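## Task

Three plates have been bumped out of their bays, and each now lies closer to its own bay than to any other. Return every one to the bay it came from, so that it sits flat between that bay's corner pieces with its cut corner towards the back left.

## Robot and tools

ROBOT AND FRAME. Two arms, left_arm and right_arm, each with six joints and a gripper. All positions share one scene frame in metres: origin on the table top midway between the arms, +x pointing out across the table, +z up, and left_arm sitting on the +y side. The arm names do not indicate which side of a picture something is on. Reported hand positions can be slightly wrong, more so when an arm reaches far.

DECK. A bay's name is its row then its column (bay 23 = row 2, column 3). Looking out from the arms, row 1 is nearest and row 4 farthest; column 1 is on the left, column 4 on the right, and column 4 has raised floors. Layout sheet in scene 1: sealed 96-well plates in 12, 22, 41, 42, 43; sealed 384-well plates in 13, 23, 31, 33; other bays empty. Every piece of ware begins with its cut corner at the back left. Only the camera pictures reveal where items actually are.

execute_actions. Argument actions is a list holding nothing, one action, or one wait. An empty list just reports the current state. An action is {"rows": [...], "steps": n}: up to 15 rows and steps from 1 to 15 (default 15), each step lasting 1/30 s; one row per step, and the final row repeats to fill any remaining steps. A wait is {"steps": n} with n up to 300, counted from the previous result, and sends no command. Optional pictures (true/false) controls whether camera images come back; by default they do. A refused call moves nothing.

ROW LAYOUT. Each row is one list of 18 numbers covering both arms, even if only one moves: left_arm's six joint targets, then its gripper position, force_limit, speed; then the same nine for right_arm. Joint numbers are absolute target angles in radians, in the column order waist, shoulder, elbow, forearm roll, wrist pitch, wrist roll, matching the Joint positions line. Stated ranges: elbow -2.792 to 2.792, all others -6.283 to 6.283. A target more than 0.010 rad beyond a range end (and farther out than the current angle) gets the call refused; true ends may differ by up to 0.010 rad, and requests past them are clipped, reported as "joint sent to its limit". The three gripper numbers are each in [-1, 1] and are absolute settings, not offsets. position: +1 fully open (140 mm), pads touch near -0.8, -1 closes until blocked. force_limit: roughly 14 N at -1, 60 N at 0, 107 N at +1. speed: roughly 30 mm/s at -1, 140 at 0, 250 at +1. To keep a gripper unchanged, resend its previous three numbers; zeros are real commands.

MOTION LIMITS. Joint target rates are capped (2.09 rad/s waist and shoulder, 3.14 elbow, 3.93 the three wrist joints), take 0.3 s to ramp up, and joints of one arm are slowed together. Targets may lead measured angles by at most 0.456 rad (waist, shoulder), 0.683 (elbow), 0.854 (wrist joints), and if a step would carry a gripper more than 70 mm from where it is measured, all its targets are pulled back proportionally. The simulation keeps running during your replies and waits; arms go on chasing the last row until they have nearly stopped or a step is HELD.

GRIPPER GEOMETRY. Fingers point along the gripper's +z and open along its y. The reported point lies between the pads when shut; fingertips extend about 33 mm past it when closed, 9 mm when open, and travel about 24 mm outward while closing, so keep that clearance above surfaces.

RESULTS. The state line gives each arm's end_effector_position, end_effector_quat_wxyz and velocities. Joint positions, Joint velocities and joint torques (offset and noisy) are listed per arm. object_status: 0 moving, 1 blocked while opening, 2 blocked while closing (a grip), 3 reached target or pads met. Confirm a grip by status 2. position_measured is in counts, 3 open to 230 pads together, not linear. To squeeze harder during a grip, raise force_limit and nudge position between -1 and -0.98. HELD marks steps whose row was not (fully) sent; "joint command not followed" means the clearance check altered joint targets. MOTOR HOT warns of overheating; OVER-TEMPERATURE FAULT brakes that arm.

FAULTS AND CARE. Contact torque reaching a joint's load limit (waist and shoulder 316, elbow 148, wrist joints 41.8 N m, held weight included) or an outside force of 144 N stops that arm for 10 s. Do not let the arms collide or press each other, and never push or knock anything off the table. Avoid drops, slips, slams and forceful pushes; held parts may get brief tugs, so grip firmly. Move smoothly.

zoom_image. Arguments camera (cam_left_wrist or cam_right_wrist) and region [x0, y0, x1, y1] in image pixels from the top-left, at most 504 by 504; returns an enlarged crop of that camera's latest image.

CAMERAS. Both wrist cameras are 504x504 fisheye; calibration (K, distortion, T_world_to_cam) is supplied and may be off by small amounts per scene.

FINISHING. Items must stay in place on their own: open the grippers and move the arms away, then call finished_scene with scene set to the current scene's number. This is final and reports whether the task succeeded.

Each tool is called after "Emit:" as name(argument=value, ...), one argument or row to a line, values as JSON.

## Session

Emit:
execute_actions(
  actions=[],
)

Scene clock: 0.00 s of 9600.00 s.
left_arm: end_effector_position=(+0.7155, +0.4391, +0.3219) position_measured=3 object_status=3 end_effector_quat_wxyz=(+0.000, +0.995, -0.100, +0.000) end_effector_velocity=(+0.001, -0.000, +0.001) end_effector_angular_velocity=(-0.000, -0.002, -0.000) | right_arm: end_effector_position=(+0.6514, -0.5635, +0.3233) position_measured=3 object_status=3 end_effector_quat_wxyz=(-0.000, +0.997, -0.082, +0.000) end_effector_velocity=(-0.001, -0.000, -0.001) end_effector_angular_velocity=(-0.001, +0.002, +0.000)
Joint positions: left_arm=[-0.052  0.165  1.603 -0.001  1.373  1.517] | right_arm=[-0.053  0.163  1.603  0.001  1.375  1.518]
Joint velocities: left_arm=[-0.    -0.    -0.001  0.    -0.001 -0.   ] | right_arm=[ 0.    -0.     0.001 -0.001  0.001  0.   ]
Joint torques (N m, as the joint torque sensors report them, + toward a larger angle): no reading

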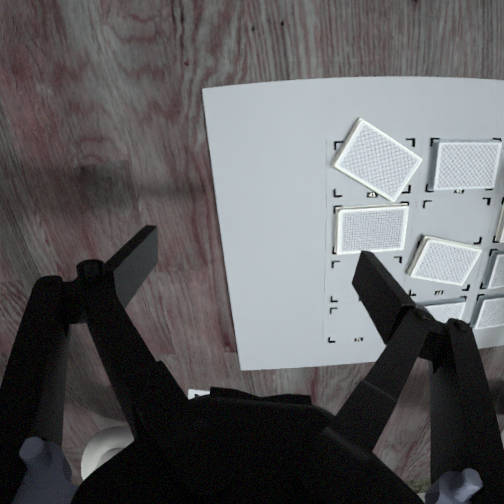

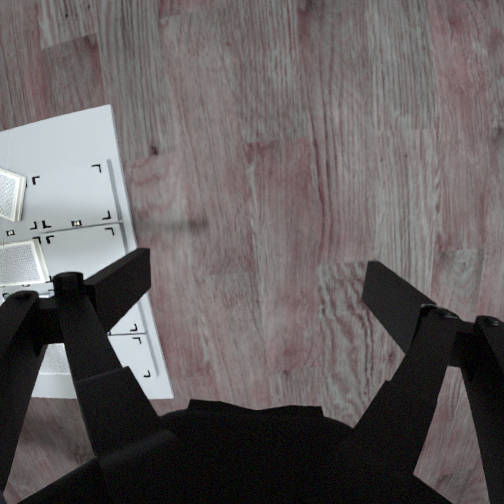

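Emit:
execute_actions(
  actions=[
    {"rows":[[-0.452,0.165,1.603,0,1.373,1.517,1,0,0,-0.053,0.163,1.603,0,1.375,1.518,1,0,0]],"steps":15},
  ],
)

Emit:
execute_actions(
  actions=[
    {"steps":15},
  ],
)

Scene clock: 16.70 s of 9600.00 s.
left_arm: end_effector_position=(+0.6420, +0.2451, +0.3221) position_measured=3 object_status=3 end_effector_quat_wxyz=(+0.000, +0.966, -0.258, +0.000) end_effector_velocity=(-0.245, -0.425, -0.001) end_effector_angular_velocity=(+0.002, -0.000, -0.754) | right_arm: end_effector_position=(+0.6512, -0.5638, +0.3233) position_measured=3 object_status=3 end_effector_quat_wxyz=(+0.000, +0.997, -0.082, +0.000) end_effector_velocity=(-0.000, -0.000, +0.001) end_effector_angular_velocity=(-0.001, +0.001, +0.000)
Joint positions: left_arm=[-0.372  0.165  1.603 -0.     1.373  1.517] | right_arm=[-0.053  0.163  1.603  0.     1.375  1.518]
Joint velocities: left_arm=[-0.754  0.001 -0.     0.001 -0.    -0.001] | right_arm=[ 0.     0.    -0.001 -0.001  0.001  0.   ]
Joint torques (N m, as the joint torque sensors report them, + toward a larger angle): left_arm=[ -2.46 -62.17 -41.77   4.04  -0.42  -0.01] | right_arm=[ -1.4  -55.04 -39.38   4.15  -0.04  -0.36]
Steps of this call (steps 1 to 90: nothing new was sent; then 13.20 s passed at rest; steps 91 to 105: all 15 steps of this action). Readings (joint positions | what the end effector reports):
91: left_arm=[-0.052 0.165 1.603 -0.001 1.373 1.517] | right_arm=[-0.053 0.163 1.603 0.001 1.375 1.518] | left_arm position_measured=3 object_status=3 | right_arm position_measured=3 object_status=3
92: left_arm=[-0.056 0.165 1.603 -0.001 1.373 1.517] | right_arm=[-0.053 0.163 1.603 0.001 1.375 1.518] | left_arm position_measured=3 object_status=3 | right_arm position_measured=3 object_status=3
94: left_arm=[-0.088 0.165 1.603 -0.001 1.373 1.517] | right_arm=[-0.053 0.163 1.603 0.001 1.375 1.518] | left_arm position_measured=3 object_status=3 | right_arm position_measured=3 object_status=3
98: left_arm=[-0.193 0.165 1.603 -0.001 1.373 1.517] | right_arm=[-0.053 0.163 1.603 0.000 1.375 1.518] | left_arm position_measured=3 object_status=3 | right_arm position_measured=3 object_status=3
105: the state above
camera_calibration (this result's frames):
cam_left_wrist: T_world_to_cam=[[-0.382617, -0.923571, -0.0249312, 0.483805], [-0.838841, 0.335952, 0.428349, 0.317287], [-0.387234, 0.184807, -0.90327, 0.680824], [0, 0, 0, 1]] pos_world=[0.714904, 0.214414, 0.49112]
cam_right_wrist: T_world_to_cam=[[-0.120213, -0.99234, -0.0284664, -0.468227], [-0.964026, 0.109839, 0.242052, 0.634712], [-0.237071, 0.0565401, -0.969846, 0.675011], [0, 0, 0, 1]] pos_world=[0.715618, -0.572521, 0.487695]

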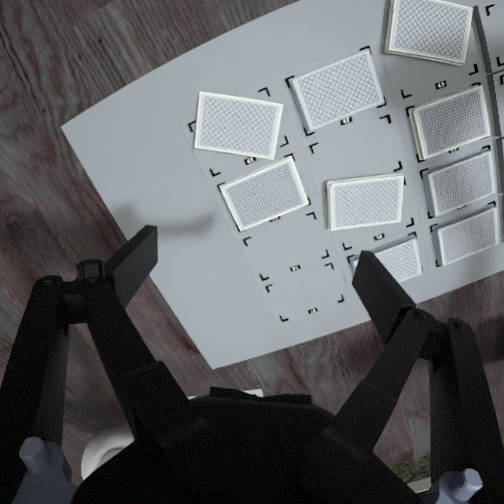

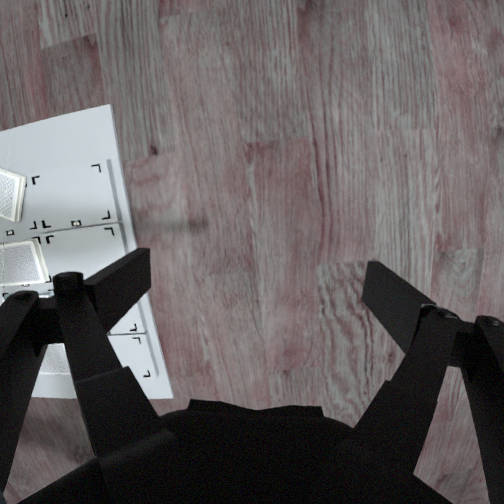

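Scene clock: 17.20 s of 9600.00 s.
left_arm: end_effector_position=(+0.6144, +0.2011, +0.3220) position_measured=3 object_status=3 end_effector_quat_wxyz=(+0.000, +0.955, -0.296, +0.000) end_effector_velocity=(-0.000, +0.001, -0.000) end_effector_angular_velocity=(+0.001, +0.000, -0.001) | right_arm: end_effector_position=(+0.6512, -0.5638, +0.3233) position_measured=3 object_status=3 end_effector_quat_wxyz=(+0.000, +0.997, -0.082, +0.000) end_effector_velocity=(+0.000, +0.000, +0.000) end_effector_angular_velocity=(+0.000, -0.001, +0.000)
Joint positions: left_arm=[-0.452  0.165  1.603  0.     1.373  1.517] | right_arm=[-0.053  0.163  1.603  0.     1.375  1.518]
Joint velocities: left_arm=[-0.    -0.001  0.001  0.001  0.     0.001] | right_arm=[ 0.    -0.    -0.     0.001 -0.001  0.   ]
Joint torques (N m, as the joint torque sensors report them, + toward a larger angle): left_arm=[  0.37 -62.9  -41.84   4.07  -0.69   0.17] | right_arm=[ -2.   -55.78 -39.64   4.11   0.03  -0.37]
Steps of this call (steps 1 to 15: the robot went on to your last target). Readings (joint positions | what the end effector reports):
1: left_arm=[-0.397 0.165 1.603 -0.000 1.373 1.517] | right_arm=[-0.053 0.163 1.603 0.000 1.375 1.518] | left_arm position_measured=3 object_status=3 | right_arm position_measured=3 object_status=3
2: left_arm=[-0.420 0.165 1.603 -0.000 1.373 1.517] | right_arm=[-0.053 0.163 1.603 0.000 1.375 1.518] | left_arm position_measured=3 object_status=3 | right_arm position_measured=3 object_status=3
4: left_arm=[-0.448 0.165 1.603 -0.000 1.373 1.517] | right_arm=[-0.053 0.163 1.603 0.000 1.375 1.518] | left_arm position_measured=3 object_status=3 | right_arm position_measured=3 object_status=3
8: left_arm=[-0.452 0.165 1.603 0.000 1.373 1.517] | right_arm=[-0.053 0.163 1.603 0.000 1.375 1.518] | left_arm position_measured=3 object_status=3 | right_arm position_measured=3 object_status=3
15: the state above
camera_calibration (this result's frames):
cam_left_wrist: T_world_to_cam=[[-0.455343, -0.88996, -0.0251688, 0.470559], [-0.809324, 0.401975, 0.428265, 0.277528], [-0.371021, 0.215377, -0.903303, 0.662133], [0, 0, 0, 1]] pos_world=[0.684542, 0.164611, 0.491095]
cam_right_wrist: T_world_to_cam=[[-0.120212, -0.99234, -0.0284536, -0.468237], [-0.964026, 0.109842, 0.242049, 0.634715], [-0.23707, 0.0565272, -0.969847, 0.675007], [0, 0, 0, 1]] pos_world=[0.715618, -0.572525, 0.487698]

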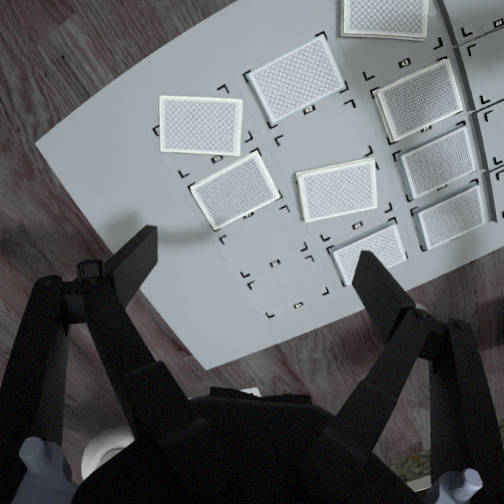

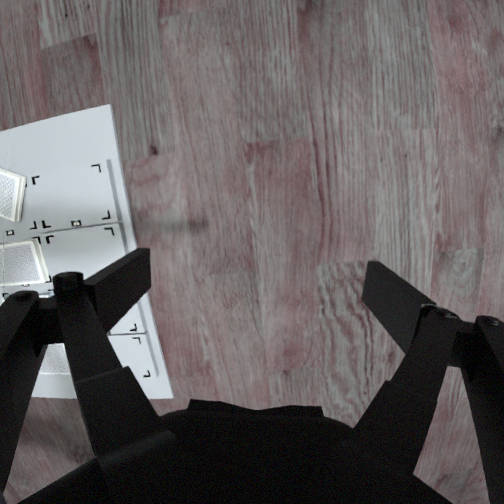

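Emit:
execute_actions(
  actions=[
    {"rows":[[-0.301,0.3376,1.6086,0,1.1954,2.638,1,0,0,-0.053,0.163,1.603,0,1.375,1.518,1,0,0]],"steps":15},
  ],
  pictures=false,
)

Emit:
execute_actions(
  actions=[
    {"steps":20},
  ],
)

Scene clock: 62.77 s of 9600.00 s.
left_arm: end_effector_position=(+0.7141, +0.2402, +0.2184) position_measured=3 object_status=3 end_effector_quat_wxyz=(+0.000, +0.761, -0.649, -0.000) end_effector_velocity=(+0.180, +0.105, -0.211) end_effector_angular_velocity=(+0.002, +0.003, -1.813) | right_arm: end_effector_position=(+0.6512, -0.5638, +0.3233) position_measured=3 object_status=3 end_effector_quat_wxyz=(+0.000, +0.997, -0.082, +0.000) end_effector_velocity=(+0.000, +0.000, -0.000) end_effector_angular_velocity=(+0.001, -0.000, -0.001)
Joint positions: left_arm=[-0.323  0.313  1.608 -0.     1.221  2.456] | right_arm=[-0.053  0.163  1.603 -0.     1.375  1.518]
Joint velocities: left_arm=[ 0.253  0.289  0.009  0.001 -0.294  2.065] | right_arm=[-0.    -0.     0.     0.001 -0.     0.001]
Joint torques (N m, as the joint torque sensors report them, + toward a larger angle): left_arm=[ -2.27 -82.97 -45.3    3.97  -0.77  -0.03] | right_arm=[ -2.09 -55.63 -39.68   4.2   -0.04  -0.32]
Steps of this call (steps 1 to 15: the robot went on to your last target; steps 16 to 90: nothing new was sent; then 42.07 s passed at rest; steps 91 to 105: all 15 steps of this action). Readings (joint positions | what the end effector reports):
91: left_arm=[-0.452 0.165 1.603 -0.000 1.373 1.518] | right_arm=[-0.053 0.163 1.603 -0.000 1.375 1.518] | left_arm position_measured=3 object_status=3 | right_arm position_measured=3 object_status=3
92: left_arm=[-0.451 0.167 1.603 -0.000 1.371 1.526] | right_arm=[-0.053 0.163 1.603 -0.000 1.375 1.518] | left_arm position_measured=3 object_status=3 | right_arm position_measured=3 object_status=3
94: left_arm=[-0.440 0.179 1.603 -0.000 1.359 1.586] | right_arm=[-0.053 0.163 1.603 -0.000 1.375 1.518] | left_arm position_measured=3 object_status=3 | right_arm position_measured=3 object_status=3
98: left_arm=[-0.396 0.229 1.605 -0.000 1.307 1.860] | right_arm=[-0.053 0.163 1.603 -0.000 1.375 1.518] | left_arm position_measured=3 object_status=3 | right_arm position_measured=3 object_status=3
105: the state above

Scene clock: 63.43 s of 9600.00 s.
left_arm: end_effector_position=(+0.7296, +0.2496, +0.2000) position_measured=3 object_status=3 end_effector_quat_wxyz=(+0.000, +0.707, -0.707, -0.000) end_effector_velocity=(-0.001, +0.000, -0.002) end_effector_angular_velocity=(+0.001, +0.002, -0.000) | right_arm: end_effector_position=(+0.6512, -0.5638, +0.3233) position_measured=3 object_status=3 end_effector_quat_wxyz=(+0.000, +0.997, -0.082, +0.000) end_effector_velocity=(-0.000, -0.000, -0.000) end_effector_angular_velocity=(-0.001, +0.001, +0.001)
Joint positions: left_arm=[-0.301  0.338  1.609 -0.     1.195  2.638] | right_arm=[-0.053  0.163  1.603 -0.     1.375  1.518]
Joint velocities: left_arm=[-0.     0.001  0.002 -0.    -0.    -0.   ] | right_arm=[ 0.     0.     0.001 -0.001 -0.     0.   ]
Joint torques (N m, as the joint torque sensors report them, + toward a larger angle): left_arm=[  1.34 -76.39 -41.81   3.99  -0.14   0.03] | right_arm=[ -2.42 -56.16 -39.36   4.14   0.01  -0.3 ]
Steps of this call (steps 1 to 20: the robot went on to your last target). Readings (joint positions | what the end effector reports):
1: left_arm=[-0.315 0.321 1.608 -0.000 1.212 2.520] | right_arm=[-0.053 0.163 1.603 -0.000 1.375 1.518] | left_arm position_measured=3 object_status=3 | right_arm position_measured=3 object_status=3
2: left_arm=[-0.309 0.328 1.608 -0.000 1.205 2.570] | right_arm=[-0.053 0.163 1.603 -0.000 1.375 1.518] | left_arm position_measured=3 object_status=3 | right_arm position_measured=3 object_status=3
4: left_arm=[-0.302 0.336 1.609 -0.000 1.197 2.628] | right_arm=[-0.053 0.163 1.603 -0.000 1.375 1.518] | left_arm position_measured=3 object_status=3 | right_arm position_measured=3 object_status=3
8: left_arm=[-0.301 0.338 1.609 -0.000 1.195 2.638] | right_arm=[-0.053 0.163 1.603 -0.000 1.375 1.518] | left_arm position_measured=3 object_status=3 | right_arm position_measured=3 object_status=3
20: the state above
camera_calibration (this result's frames):
cam_left_wrist: T_world_to_cam=[[-0.991523, -0.127469, -0.025174, 0.764016], [-0.125894, 0.894585, 0.428798, -0.218176], [-0.0321382, 0.428333, -0.903049, 0.283758], [0, 0, 0, 1]] pos_world=[0.739192, 0.171022, 0.369034]
cam_right_wrist: T_world_to_cam=[[-0.120213, -0.99234, -0.0284552, -0.468237], [-0.964021, 0.109841, 0.24207, 0.634711], [-0.23709, 0.0565314, -0.969841, 0.675009], [0, 0, 0, 1]] pos_world=[0.715625, -0.572527, 0.487683]

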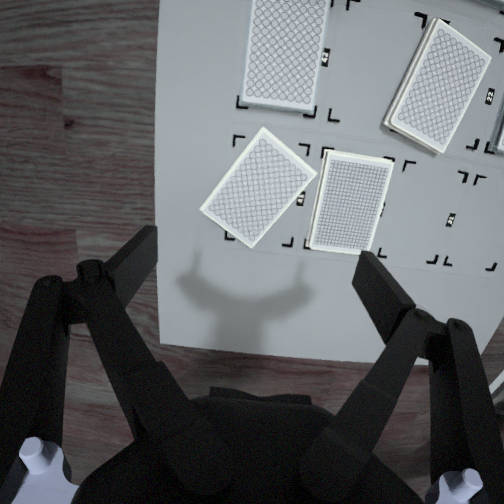

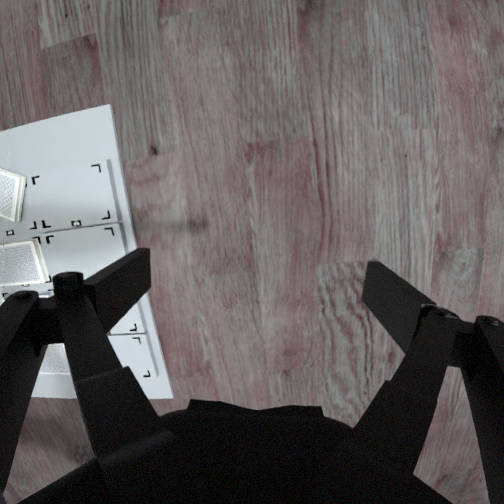

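Emit:
zoom_image(
  camera="cam_left_wrist",
  region=[180,90,420,270],
)

Region (180, 90, 420, 270) of cam_left_wrist's 504x504 image, scaled by 2.100, with more detail than that image has; it fills the top 378 rows of this view, and the rest is white.

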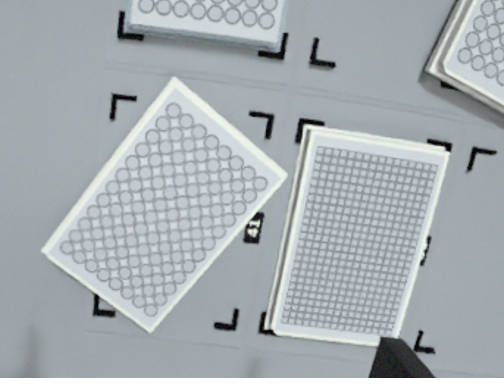

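Emit:
execute_actions(
  actions=[
    {"rows":[[-0.2994,0.4347,1.7075,0,0.9994,3.188,0.6,0,0,-0.053,0.163,1.603,0,1.375,1.518,1,0,0]],"steps":15},
  ],
  pictures=false,
)

Emit:
execute_actions(
  actions=[
    {"steps":8},
  ],
)

Scene clock: 102.03 s of 9600.00 s.
left_arm: end_effector_position=(+0.7353, +0.2478, +0.0801) position_measured=53 object_status=3 end_effector_quat_wxyz=(-0.000, -0.489, +0.872, +0.000) end_effector_velocity=(+0.002, -0.001, -0.000) end_effector_angular_velocity=(-0.003, -0.005, -0.012) | right_arm: end_effector_position=(+0.6512, -0.5638, +0.3233) position_measured=3 object_status=3 end_effector_quat_wxyz=(+0.000, +0.997, -0.082, +0.000) end_effector_velocity=(-0.000, -0.000, -0.000) end_effector_angular_velocity=(-0.001, +0.000, +0.001)
Joint positions: left_arm=[-0.299  0.435  1.707 -0.     1.     3.188] | right_arm=[-0.053  0.163  1.603 -0.     1.375  1.518]
Joint velocities: left_arm=[ 0.001  0.001 -0.    -0.001 -0.006  0.013] | right_arm=[-0.     0.     0.    -0.001 -0.001 -0.001]
Joint torques (N m, as the joint torque sensors report them, + toward a larger angle): left_arm=[ -0.05 -81.03 -35.24   3.13  -1.13  -0.01] | right_arm=[ -2.8  -56.29 -39.68   4.14   0.04  -0.45]
Steps of this call (steps 1 to 15: the robot went on to your last target; steps 16 to 90: nothing new was sent; then 35.10 s passed at rest; steps 91 to 105: all 15 steps of this action). Readings (joint positions | what the end effector reports):
91: left_arm=[-0.301 0.338 1.609 0.000 1.195 2.639] | right_arm=[-0.053 0.163 1.603 -0.000 1.375 1.518] | left_arm position_measured=3 object_status=0 | right_arm position_measured=3 object_status=3
92: left_arm=[-0.301 0.339 1.610 0.000 1.192 2.647] | right_arm=[-0.053 0.163 1.603 -0.000 1.375 1.518] | left_arm position_measured=7 object_status=0 | right_arm position_measured=3 object_status=3
94: left_arm=[-0.301 0.349 1.621 0.000 1.171 2.707] | right_arm=[-0.053 0.163 1.603 -0.000 1.375 1.518] | left_arm position_measured=22 object_status=0 | right_arm position_measured=3 object_status=3
98: left_arm=[-0.300 0.395 1.666 0.000 1.081 2.959] | right_arm=[-0.053 0.163 1.603 -0.000 1.375 1.518] | left_arm position_measured=51 object_status=0 | right_arm position_measured=3 object_status=3
105: the state above

Scene clock: 102.30 s of 9600.00 s.
left_arm: end_effector_position=(+0.7353, +0.2478, +0.0800) position_measured=53 object_status=3 end_effector_quat_wxyz=(+0.000, -0.489, +0.872, -0.000) end_effector_velocity=(-0.000, +0.000, -0.001) end_effector_angular_velocity=(+0.001, +0.001, -0.000) | right_arm: end_effector_position=(+0.6512, -0.5638, +0.3233) position_measured=3 object_status=3 end_effector_quat_wxyz=(+0.000, +0.997, -0.082, +0.000) end_effector_velocity=(+0.000, -0.000, +0.000) end_effector_angular_velocity=(+0.001, -0.001, -0.001)
Joint positions: left_arm=[-0.299  0.435  1.707 -0.     0.999  3.188] | right_arm=[-0.053  0.163  1.603 -0.     1.375  1.518]
Joint velocities: left_arm=[-0.     0.001  0.001  0.    -0.     0.   ] | right_arm=[-0.     0.    -0.     0.001 -0.     0.   ]
Joint torques (N m, as the joint torque sensors report them, + toward a larger angle): left_arm=[ -2.89 -83.6  -36.26   3.74  -0.74  -0.06] | right_arm=[ -1.61 -55.57 -39.64   4.21   0.04  -0.26]
Steps of this call (steps 1 to 8: the robot went on to your last target). Readings (joint positions | what the end effector reports):
1: left_arm=[-0.299 0.435 1.707 -0.000 1.000 3.188] | right_arm=[-0.053 0.163 1.603 -0.000 1.375 1.518] | left_arm position_measured=53 object_status=3 | right_arm position_measured=3 object_status=3
2: left_arm=[-0.299 0.435 1.707 -0.000 0.999 3.188] | right_arm=[-0.053 0.163 1.603 -0.000 1.375 1.518] | left_arm position_measured=53 object_status=3 | right_arm position_measured=3 object_status=3
4: left_arm=[-0.299 0.435 1.707 -0.000 0.999 3.188] | right_arm=[-0.053 0.163 1.603 -0.000 1.375 1.518] | left_arm position_measured=53 object_status=3 | right_arm position_measured=3 object_status=3
8: the state above
camera_calibration (this result's frames):
cam_left_wrist: T_world_to_cam=[[-0.912593, 0.408089, -0.0252532, 0.57566], [0.358871, 0.829064, 0.428795, -0.504635], [0.195923, 0.382252, -0.903049, 0.0200778], [0, 0, 0, 1]] pos_world=[0.702508, 0.175779, 0.249053]
cam_right_wrist: T_world_to_cam=[[-0.120213, -0.99234, -0.0284554, -0.468237], [-0.964021, 0.109841, 0.24207, 0.634711], [-0.23709, 0.0565315, -0.969841, 0.675009], [0, 0, 0, 1]] pos_world=[0.715625, -0.572527, 0.487683]

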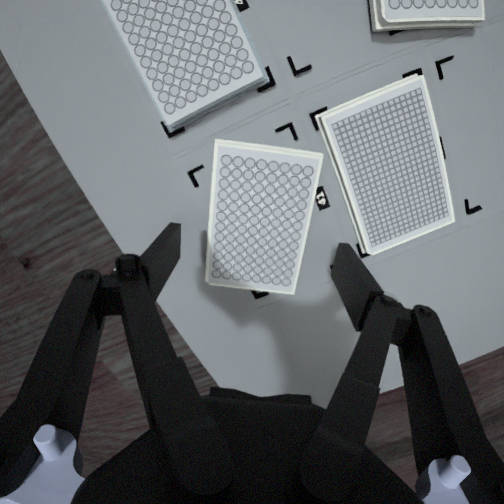

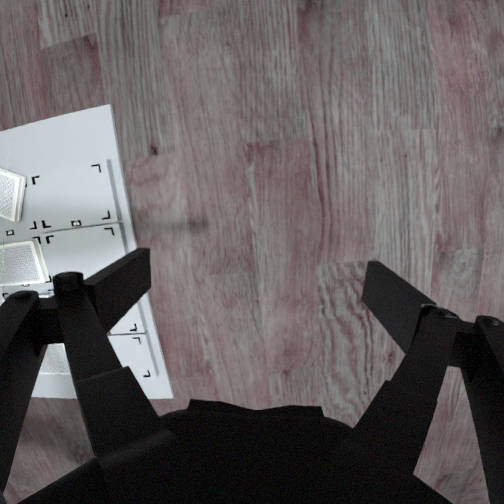

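Emit:
execute_actions(
  actions=[
    {"rows":[[-0.2994,0.4757,1.7381,0,0.9278,3.188,0.6,0,0,-0.053,0.163,1.603,0,1.375,1.518,1,0,0]],"steps":15},
  ],
)

Scene clock: 125.17 s of 9600.00 s.
left_arm: end_effector_position=(+0.7353, +0.2477, +0.0360) position_measured=53 object_status=3 end_effector_quat_wxyz=(+0.000, -0.489, +0.872, -0.000) end_effector_velocity=(+0.000, +0.000, +0.001) end_effector_angular_velocity=(-0.000, -0.001, +0.000) | right_arm: end_effector_position=(+0.6512, -0.5638, +0.3233) position_measured=3 object_status=3 end_effector_quat_wxyz=(+0.000, +0.997, -0.082, +0.000) end_effector_velocity=(-0.000, -0.001, -0.000) end_effector_angular_velocity=(-0.001, +0.001, -0.001)
Joint positions: left_arm=[-0.299  0.476  1.738 -0.     0.928  3.188] | right_arm=[-0.053  0.163  1.603 -0.     1.375  1.518]
Joint velocities: left_arm=[ 0.    -0.001  0.     0.001 -0.    -0.001] | right_arm=[-0.    -0.     0.    -0.001  0.     0.001]
Joint torques (N m, as the joint torque sensors report them, + toward a larger angle): left_arm=[ -0.72 -83.46 -35.61   3.32  -0.15  -0.08] | right_arm=[ -1.08 -56.83 -39.24   4.03   0.12  -0.33]
Steps of this call (steps 1 to 15: the robot went on to your last target; steps 16 to 90: nothing new was sent; then 19.37 s passed at rest; steps 91 to 105: all 15 steps of this action). Readings (joint positions | what the end effector reports):
91: left_arm=[-0.299 0.435 1.708 0.000 0.999 3.188] | right_arm=[-0.053 0.163 1.603 -0.000 1.375 1.518] | left_arm position_measured=53 object_status=3 | right_arm position_measured=3 object_status=3
92: left_arm=[-0.299 0.439 1.711 0.000 0.991 3.188] | right_arm=[-0.053 0.163 1.603 -0.000 1.375 1.518] | left_arm position_measured=53 object_status=3 | right_arm position_measured=3 object_status=3
94: left_arm=[-0.299 0.465 1.730 0.000 0.947 3.188] | right_arm=[-0.053 0.163 1.603 -0.000 1.375 1.518] | left_arm position_measured=53 object_status=3 | right_arm position_measured=3 object_status=3
98: left_arm=[-0.299 0.476 1.738 -0.000 0.928 3.188] | right_arm=[-0.053 0.163 1.603 -0.000 1.375 1.518] | left_arm position_measured=53 object_status=3 | right_arm position_measured=3 object_status=3
105: the state above
camera_calibration (this result's frames):
cam_left_wrist: T_world_to_cam=[[-0.912545, 0.408198, -0.0252263, 0.574507], [0.358978, 0.829012, 0.428804, -0.485749], [0.19595, 0.382248, -0.903045, -0.0197148], [0, 0, 0, 1]] pos_world=[0.702499, 0.175716, 0.204981]
cam_right_wrist: T_world_to_cam=[[-0.120213, -0.99234, -0.0284553, -0.468237], [-0.964021, 0.109841, 0.24207, 0.634711], [-0.23709, 0.0565313, -0.969841, 0.675009], [0, 0, 0, 1]] pos_world=[0.715625, -0.572527, 0.487683]

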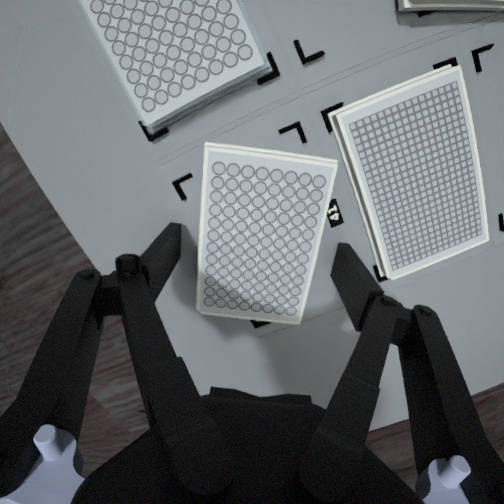

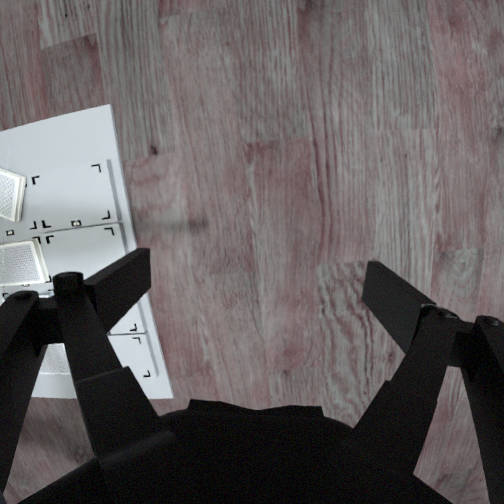

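Close.

Emit:
execute_actions(
  actions=[
    {"rows":[[-0.2994,0.4757,1.7381,0,0.9278,3.188,-1,0,0,-0.053,0.163,1.603,0,1.375,1.518,1,0,0]],"steps":15},
  ],
)

Scene clock: 130.13 s of 9600.00 s.
left_arm: end_effector_position=(+0.7355, +0.2477, +0.0363) position_measured=105 object_status=2 end_effector_quat_wxyz=(+0.000, -0.489, +0.872, -0.000) end_effector_velocity=(-0.002, +0.001, -0.002) end_effector_angular_velocity=(+0.002, +0.004, +0.001) | right_arm: end_effector_position=(+0.6512, -0.5638, +0.3233) position_measured=3 object_status=3 end_effector_quat_wxyz=(+0.000, +0.997, -0.082, +0.000) end_effector_velocity=(-0.000, +0.000, -0.000) end_effector_angular_velocity=(+0.001, +0.001, -0.000)
Joint positions: left_arm=[-0.299  0.475  1.738  0.     0.928  3.188] | right_arm=[-0.053  0.163  1.603 -0.     1.375  1.518]
Joint velocities: left_arm=[-0.     0.001  0.003  0.     0.001 -0.001] | right_arm=[ 0.    -0.     0.001  0.001  0.001  0.   ]
Joint torques (N m, as the joint torque sensors report them, + toward a larger angle): left_arm=[ -2.1  -50.71  -7.83   3.48   3.78  -0.33] | right_arm=[ -2.28 -56.4  -39.22   4.15  -0.01  -0.35]
Steps of this call (steps 1 to 15: the robot went on to your last target; steps 16 to 90: nothing new was sent; then 1.47 s passed at rest; steps 91 to 105: all 15 steps of this action). Readings (joint positions | what the end effector reports):
91: left_arm=[-0.299 0.476 1.738 0.000 0.928 3.188] | right_arm=[-0.053 0.163 1.603 -0.000 1.375 1.518] | left_arm position_measured=53 object_status=0 | right_arm position_measured=3 object_status=3
92: left_arm=[-0.299 0.476 1.738 0.000 0.928 3.188] | right_arm=[-0.053 0.163 1.603 -0.000 1.375 1.518] | left_arm position_measured=57 object_status=0 | right_arm position_measured=3 object_status=3
94: left_arm=[-0.299 0.476 1.738 0.000 0.928 3.188] | right_arm=[-0.053 0.163 1.603 -0.000 1.375 1.518] | left_arm position_measured=73 object_status=0 | right_arm position_measured=3 object_status=3
98: left_arm=[-0.299 0.475 1.738 0.000 0.927 3.188] | right_arm=[-0.053 0.163 1.603 -0.000 1.375 1.518] | left_arm position_measured=103 object_status=0 | right_arm position_measured=3 object_status=3
105: the state above
camera_calibration (this result's frames):
cam_left_wrist: T_world_to_cam=[[-0.912543, 0.408165, -0.0258009, 0.574676], [0.358728, 0.829121, 0.428804, -0.485781], [0.196415, 0.382047, -0.903029, -0.0197483], [0, 0, 0, 1]] pos_world=[0.702559, 0.175753, 0.205298]
cam_right_wrist: T_world_to_cam=[[-0.120213, -0.99234, -0.0284552, -0.468237], [-0.964021, 0.109841, 0.24207, 0.634711], [-0.23709, 0.0565314, -0.969841, 0.675009], [0, 0, 0, 1]] pos_world=[0.715625, -0.572527, 0.487683]

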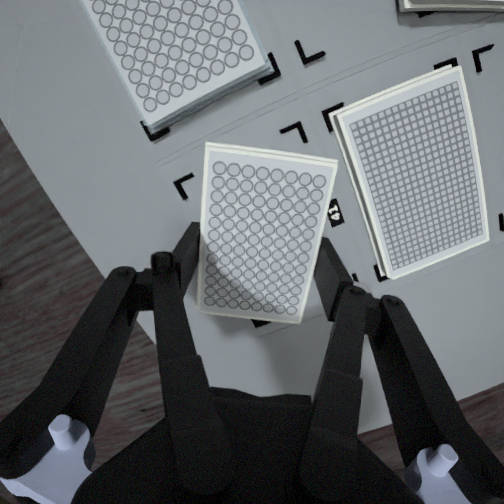

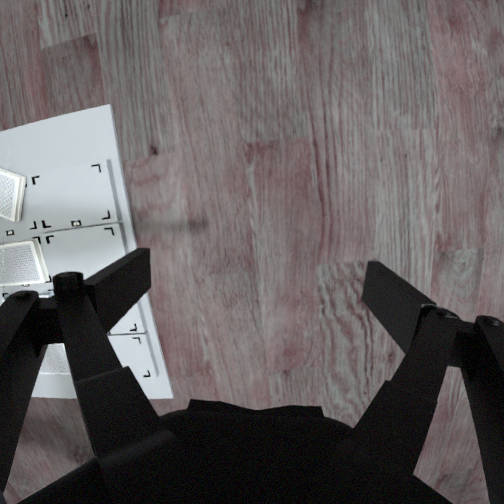

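Emit:
execute_actions(
  actions=[
    {"rows":[[-0.2994,0.4347,1.7075,0,0.9994,3.188,-1,0,0,-0.053,0.163,1.603,0,1.375,1.518,1,0,0]],"steps":12},
  ],
)

Scene clock: 134.90 s of 9600.00 s.
left_arm: end_effector_position=(+0.7352, +0.2478, +0.0798) position_measured=106 object_status=2 end_effector_quat_wxyz=(-0.000, -0.489, +0.872, +0.000) end_effector_velocity=(+0.001, -0.001, +0.001) end_effector_angular_velocity=(-0.001, -0.002, -0.001) | right_arm: end_effector_position=(+0.6512, -0.5638, +0.3233) position_measured=3 object_status=3 end_effector_quat_wxyz=(+0.000, +0.997, -0.082, +0.000) end_effector_velocity=(-0.000, +0.000, -0.000) end_effector_angular_velocity=(-0.000, +0.000, -0.000)
Joint positions: left_arm=[-0.299  0.435  1.708  0.     0.999  3.188] | right_arm=[-0.053  0.163  1.603 -0.     1.375  1.518]
Joint velocities: left_arm=[-0.    -0.    -0.002 -0.     0.     0.001] | right_arm=[ 0.     0.     0.001 -0.    -0.     0.   ]
Joint torques (N m, as the joint torque sensors report them, + toward a larger angle): left_arm=[  0.62 -81.15 -36.51   3.37  -0.75  -0.28] | right_arm=[ -2.4  -55.8  -39.34   4.01   0.15  -0.31]
Steps of this call (steps 1 to 15: the robot went on to your last target; steps 16 to 90: nothing new was sent; then 1.37 s passed at rest; steps 91 to 102: all 12 steps of this action). Readings (joint positions | what the end effector reports):
91: left_arm=[-0.299 0.476 1.738 -0.000 0.928 3.188] | right_arm=[-0.053 0.163 1.603 -0.000 1.375 1.518] | left_arm position_measured=105 object_status=2 | right_arm position_measured=3 object_status=3
92: left_arm=[-0.299 0.472 1.736 -0.000 0.937 3.188] | right_arm=[-0.053 0.163 1.603 -0.000 1.375 1.518] | left_arm position_measured=105 object_status=2 | right_arm position_measured=3 object_status=3
94: left_arm=[-0.299 0.447 1.716 -0.000 0.981 3.188] | right_arm=[-0.053 0.163 1.603 -0.000 1.375 1.518] | left_arm position_measured=106 object_status=2 | right_arm position_measured=3 object_status=3
98: left_arm=[-0.299 0.435 1.708 0.000 0.999 3.188] | right_arm=[-0.053 0.163 1.603 -0.000 1.375 1.518] | left_arm position_measured=106 object_status=2 | right_arm position_measured=3 object_status=3
102: the state above
camera_calibration (this result's frames):
cam_left_wrist: T_world_to_cam=[[-0.912557, 0.408187, -0.0249471, 0.575476], [0.35907, 0.828957, 0.428834, -0.504645], [0.195725, 0.382378, -0.903039, 0.0200273], [0, 0, 0, 1]] pos_world=[0.702437, 0.17577, 0.248851]
cam_right_wrist: T_world_to_cam=[[-0.120213, -0.99234, -0.0284552, -0.468237], [-0.964021, 0.109841, 0.24207, 0.634712], [-0.23709, 0.0565313, -0.969841, 0.675009], [0, 0, 0, 1]] pos_world=[0.715625, -0.572527, 0.487683]

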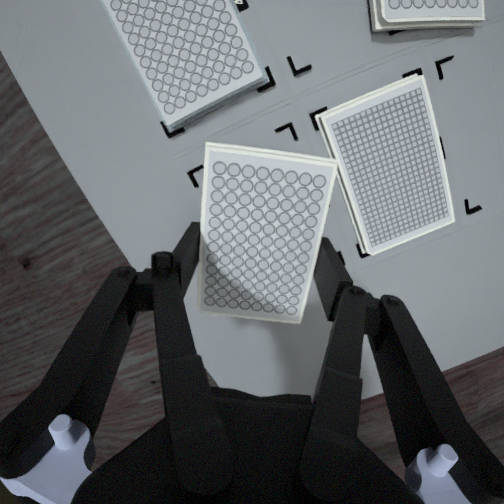

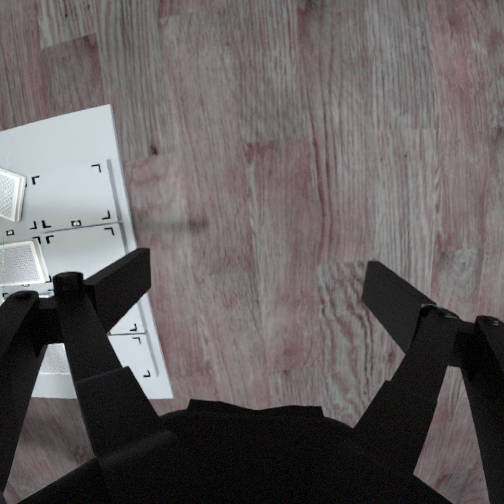

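Emit:
execute_actions(
  actions=[
    {"rows":[[-0.3027,0.4185,1.7335,0,0.9896,2.636,-1,0,0,-0.053,0.163,1.603,0,1.375,1.518,1,0,0],[-0.3027,0.4185,1.7335,0,0.9896,2.636,-1,0,0,-0.053,0.163,1.603,0,1.375,1.518,1,0,0],[-0.3027,0.4185,1.7335,0,0.9896,2.636,-1,0,0,-0.053,0.163,1.603,0,1.375,1.518,1,0,0],[-0.3027,0.4185,1.7335,0,0.9896,2.636,-1,0,0,-0.053,0.163,1.603,0,1.375,1.518,1,0,0],[-0.3027,0.4185,1.7335,0,0.9896,2.636,-1,0,0,-0.053,0.163,1.603,0,1.375,1.518,1,0,0],[-0.3027,0.4185,1.7335,0,0.9896,2.636,-1,0,0,-0.053,0.163,1.603,0,1.375,1.518,1,0,0],[-0.3027,0.4185,1.7335,0,0.9896,2.636,-1,0,0,-0.053,0.163,1.603,0,1.375,1.518,1,0,0],[-0.3027,0.4185,1.7335,0,0.9896,2.636,-1,0,0,-0.053,0.163,1.603,0,1.375,1.518,1,0,0],[-0.3027,0.4365,1.7477,0,0.9574,2.636,-1,0,0,-0.053,0.163,1.603,0,1.375,1.518,1,0,0]],"steps":15},
  ],
)

Scene clock: 155.90 s of 9600.00 s.
left_arm: end_effector_position=(+0.7235, +0.2515, +0.0600) position_measured=106 object_status=2 end_effector_quat_wxyz=(+0.000, +0.707, -0.707, -0.000) end_effector_velocity=(+0.002, -0.002, -0.000) end_effector_angular_velocity=(-0.004, -0.006, +0.004) | right_arm: end_effector_position=(+0.6512, -0.5638, +0.3233) position_measured=3 object_status=3 end_effector_quat_wxyz=(+0.000, +0.997, -0.082, +0.000) end_effector_velocity=(+0.000, +0.000, +0.000) end_effector_angular_velocity=(+0.001, -0.000, -0.000)
Joint positions: left_arm=[-0.303  0.437  1.748 -0.     0.958  2.636] | right_arm=[-0.053  0.163  1.603 -0.     1.375  1.518]
Joint velocities: left_arm=[-0.     0.001 -0.001 -0.001 -0.007 -0.004] | right_arm=[-0.    -0.    -0.     0.001  0.    -0.001]
Joint torques (N m, as the joint torque sensors report them, + toward a larger angle): left_arm=[ -0.72 -72.96 -30.03   2.41  -0.39   0.06] | right_arm=[ -2.63 -56.97 -39.47   4.16   0.01  -0.29]
Steps of this call (steps 1 to 15: the robot went on to your last target; steps 16 to 90: nothing new was sent; then 17.50 s passed at rest; steps 91 to 105: all 15 steps of this action). Readings (joint positions | what the end effector reports):
91: left_arm=[-0.299 0.435 1.707 -0.000 0.999 3.188] | right_arm=[-0.053 0.163 1.603 -0.000 1.375 1.518] | left_arm position_measured=106 object_status=2 | right_arm position_measured=3 object_status=3
92: left_arm=[-0.299 0.434 1.708 -0.000 0.999 3.179] | right_arm=[-0.053 0.163 1.603 -0.000 1.375 1.518] | left_arm position_measured=106 object_status=2 | right_arm position_measured=3 object_status=3
94: left_arm=[-0.300 0.433 1.711 -0.000 0.998 3.120] | right_arm=[-0.053 0.163 1.603 -0.000 1.375 1.518] | left_arm position_measured=106 object_status=2 | right_arm position_measured=3 object_status=3
98: left_arm=[-0.301 0.425 1.724 -0.000 0.993 2.841] | right_arm=[-0.053 0.163 1.603 -0.000 1.375 1.518] | left_arm position_measured=106 object_status=2 | right_arm position_measured=3 object_status=3
105: the state above
camera_calibration (this result's frames):
cam_left_wrist: T_world_to_cam=[[-0.99153, -0.127488, -0.0248184, 0.754652], [-0.125756, 0.894575, 0.42886, -0.160667], [-0.0324725, 0.428349, -0.90303, 0.156537], [0, 0, 0, 1]] pos_world=[0.733138, 0.172885, 0.22899]
cam_right_wrist: T_world_to_cam=[[-0.120213, -0.99234, -0.0284552, -0.468237], [-0.964021, 0.109841, 0.24207, 0.634711], [-0.23709, 0.0565313, -0.969841, 0.675009], [0, 0, 0, 1]] pos_world=[0.715625, -0.572527, 0.487683]

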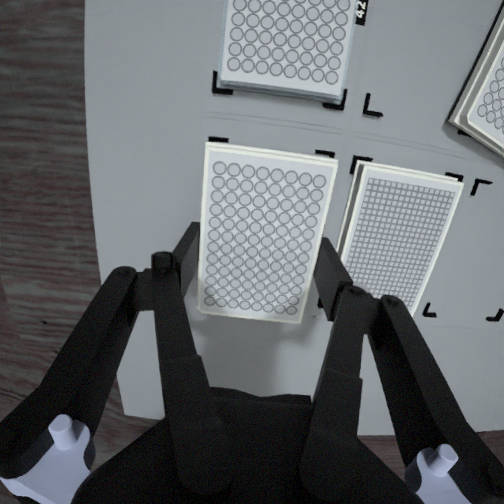

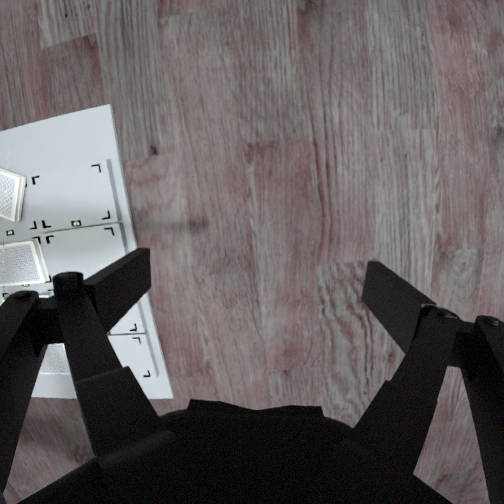

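Emit:
zoom_image(
  camera="cam_left_wrist",
  region=[190,60,490,220],
)

Region (190, 60, 490, 220) of cam_left_wrist's 504x504 image, scaled by 1.680, with more detail than that image has; it fills the top 269 rows of this view, and the rest is white.

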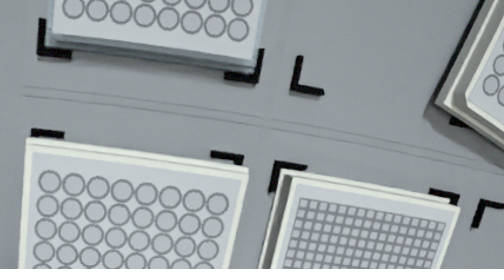

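Emit:
execute_actions(
  actions=[
    {"rows":[[-0.3027,0.4535,1.7596,0,0.9285,2.636,-1,0,0,-0.053,0.163,1.603,0,1.375,1.518,1,0,0]],"steps":12},
  ],
)

Emit:
zoom_image(
  camera="cam_left_wrist",
  region=[170,90,400,340],
)

Scene clock: 170.93 s of 9600.00 s.
left_arm: end_effector_position=(+0.7237, +0.2515, +0.0425) position_measured=106 object_status=2 end_effector_quat_wxyz=(-0.000, +0.707, -0.707, +0.000) end_effector_velocity=(-0.001, +0.000, -0.001) end_effector_angular_velocity=(+0.001, +0.002, +0.000) | right_arm: end_effector_position=(+0.6512, -0.5638, +0.3233) position_measured=3 object_status=3 end_effector_quat_wxyz=(+0.000, +0.997, -0.082, +0.000) end_effector_velocity=(-0.000, +0.001, -0.000) end_effector_angular_velocity=(+0.002, +0.000, -0.000)
Joint positions: left_arm=[-0.303  0.453  1.76   0.     0.929  2.636] | right_arm=[-0.053  0.163  1.603 -0.     1.375  1.518]
Joint velocities: left_arm=[-0.     0.001  0.001 -0.001  0.001 -0.   ] | right_arm=[0.    0.    0.001 0.002 0.    0.   ]
Joint torques (N m, as the joint torque sensors report them, + toward a larger angle): left_arm=[ -2.1  -82.84 -34.16   3.56  -0.23  -0.12] | right_arm=[ -2.77 -56.12 -39.3    4.17   0.02  -0.45]
Steps of this call (steps 1 to 15: the robot went on to your last target; steps 16 to 90: nothing new was sent; then 11.63 s passed at rest; steps 91 to 102: all 12 steps of this action). Readings (joint positions | what the end effector reports):
91: left_arm=[-0.303 0.437 1.748 0.000 0.957 2.636] | right_arm=[-0.053 0.163 1.603 -0.000 1.375 1.518] | left_arm position_measured=106 object_status=2 | right_arm position_measured=3 object_status=3
92: left_arm=[-0.303 0.440 1.750 0.000 0.949 2.636] | right_arm=[-0.053 0.163 1.603 -0.000 1.375 1.518] | left_arm position_measured=106 object_status=2 | right_arm position_measured=3 object_status=3
94: left_arm=[-0.303 0.452 1.759 0.000 0.931 2.636] | right_arm=[-0.053 0.163 1.603 -0.000 1.375 1.518] | left_arm position_measured=106 object_status=2 | right_arm position_measured=3 object_status=3
98: left_arm=[-0.303 0.453 1.760 0.000 0.929 2.636] | right_arm=[-0.053 0.163 1.603 -0.000 1.375 1.518] | left_arm position_measured=106 object_status=2 | right_arm position_measured=3 object_status=3
102: the state above
camera_calibration (this result's frames):
cam_left_wrist: T_world_to_cam=[[-0.991479, -0.127797, -0.0252379, 0.754468], [-0.126217, 0.894536, 0.428806, -0.152866], [-0.032224, 0.428338, -0.903044, 0.140523], [0, 0, 0, 1]] pos_world=[0.733273, 0.172972, 0.21149]
cam_right_wrist: T_world_to_cam=[[-0.120213, -0.99234, -0.0284552, -0.468237], [-0.964021, 0.109841, 0.24207, 0.634711], [-0.23709, 0.0565314, -0.969841, 0.675009], [0, 0, 0, 1]] pos_world=[0.715625, -0.572527, 0.487683]

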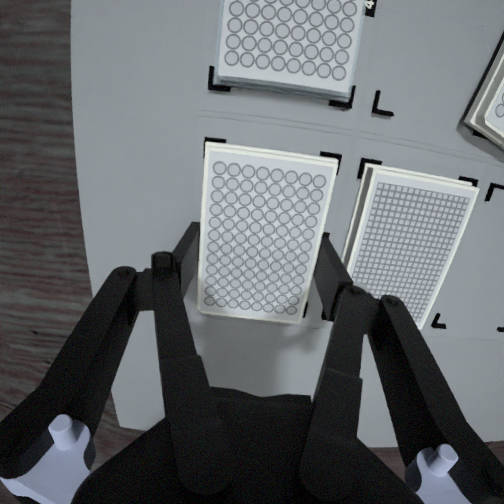

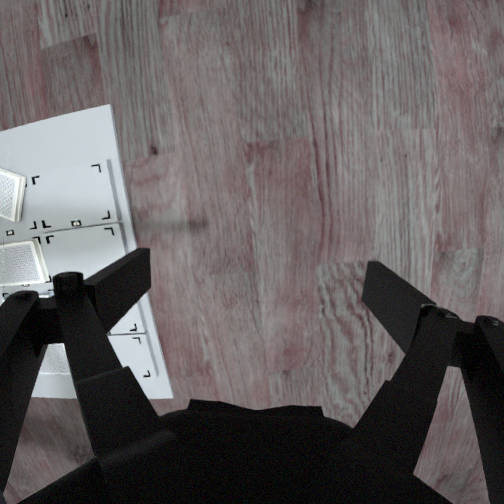

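Region (170, 90, 400, 340) of cam_left_wrist's 504x504 image, scaled by 2.016, with more detail than that image has; it fills the left 464 columns of this view, and the rest is white.

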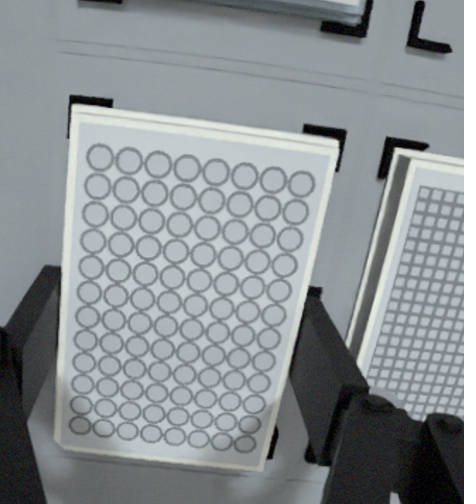

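Emit:
execute_actions(
  actions=[
    {"rows":[[-0.3027,0.4584,1.7628,0,0.9204,2.636,-1,0,0,-0.053,0.163,1.603,0,1.375,1.518,1,0,0]],"steps":10},
  ],
)

Scene clock: 176.83 s of 9600.00 s.
left_arm: end_effector_position=(+0.7236, +0.2515, +0.0375) position_measured=106 object_status=2 end_effector_quat_wxyz=(+0.000, +0.707, -0.707, -0.000) end_effector_velocity=(+0.001, +0.000, +0.000) end_effector_angular_velocity=(+0.000, -0.002, +0.000) | right_arm: end_effector_position=(+0.6512, -0.5638, +0.3233) position_measured=3 object_status=3 end_effector_quat_wxyz=(+0.000, +0.997, -0.082, +0.000) end_effector_velocity=(+0.000, -0.000, +0.000) end_effector_angular_velocity=(-0.001, -0.001, +0.000)
Joint positions: left_arm=[-0.303  0.458  1.763 -0.     0.92   2.636] | right_arm=[-0.053  0.163  1.603 -0.     1.375  1.518]
Joint velocities: left_arm=[ 0.    -0.    -0.     0.001 -0.001 -0.001] | right_arm=[ 0.    -0.    -0.001 -0.001 -0.    -0.   ]
Joint torques (N m, as the joint torque sensors report them, + toward a larger angle): left_arm=[  0.16 -75.44 -38.61   3.95  -5.08   0.09] | right_arm=[ -2.88 -56.19 -39.62   4.04   0.05  -0.2 ]
Steps of this call (steps 1 to 15: the robot went on to your last target; steps 16 to 90: nothing new was sent; then 2.57 s passed at rest; steps 91 to 100: all 10 steps of this action). Readings (joint positions | what the end effector reports):
91: left_arm=[-0.303 0.454 1.760 -0.000 0.928 2.636] | right_arm=[-0.053 0.163 1.603 -0.000 1.375 1.518] | left_arm position_measured=106 object_status=2 | right_arm position_measured=3 object_status=3
92: left_arm=[-0.303 0.456 1.761 -0.000 0.924 2.636] | right_arm=[-0.053 0.163 1.603 -0.000 1.375 1.518] | left_arm position_measured=106 object_status=2 | right_arm position_measured=3 object_status=3
94: left_arm=[-0.303 0.458 1.763 -0.000 0.921 2.636] | right_arm=[-0.053 0.163 1.603 -0.000 1.375 1.518] | left_arm position_measured=106 object_status=2 | right_arm position_measured=3 object_status=3
98: left_arm=[-0.303 0.458 1.763 -0.000 0.921 2.636] | right_arm=[-0.053 0.163 1.603 -0.000 1.375 1.518] | left_arm position_measured=106 object_status=2 | right_arm position_measured=3 object_status=3
100: the state above
camera_calibration (this result's frames):
cam_left_wrist: T_world_to_cam=[[-0.991482, -0.127793, -0.0251424, 0.754275], [-0.126173, 0.894559, 0.428772, -0.150708], [-0.0323026, 0.428292, -0.903063, 0.136144], [0, 0, 0, 1]] pos_world=[0.733233, 0.172899, 0.20653]
cam_right_wrist: T_world_to_cam=[[-0.120213, -0.99234, -0.0284553, -0.468237], [-0.964021, 0.109841, 0.24207, 0.634711], [-0.23709, 0.0565314, -0.969841, 0.675009], [0, 0, 0, 1]] pos_world=[0.715625, -0.572527, 0.487683]

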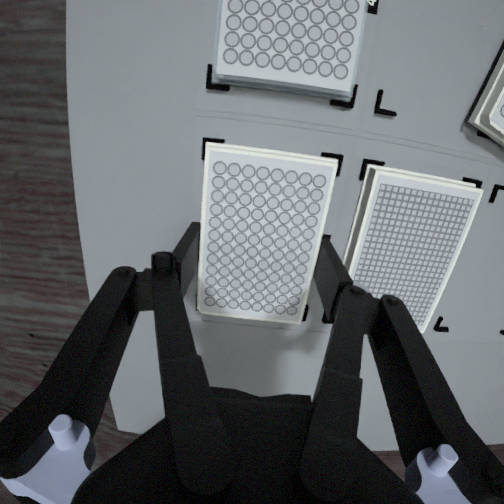

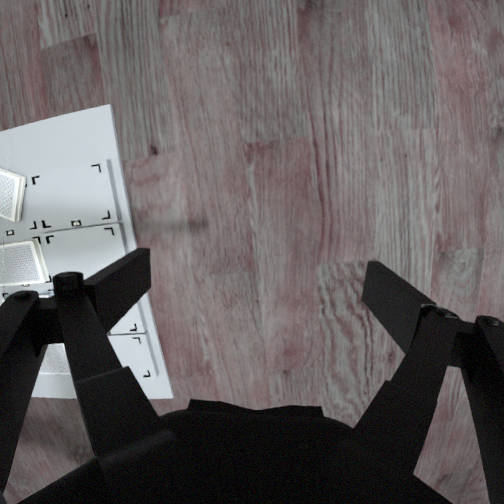

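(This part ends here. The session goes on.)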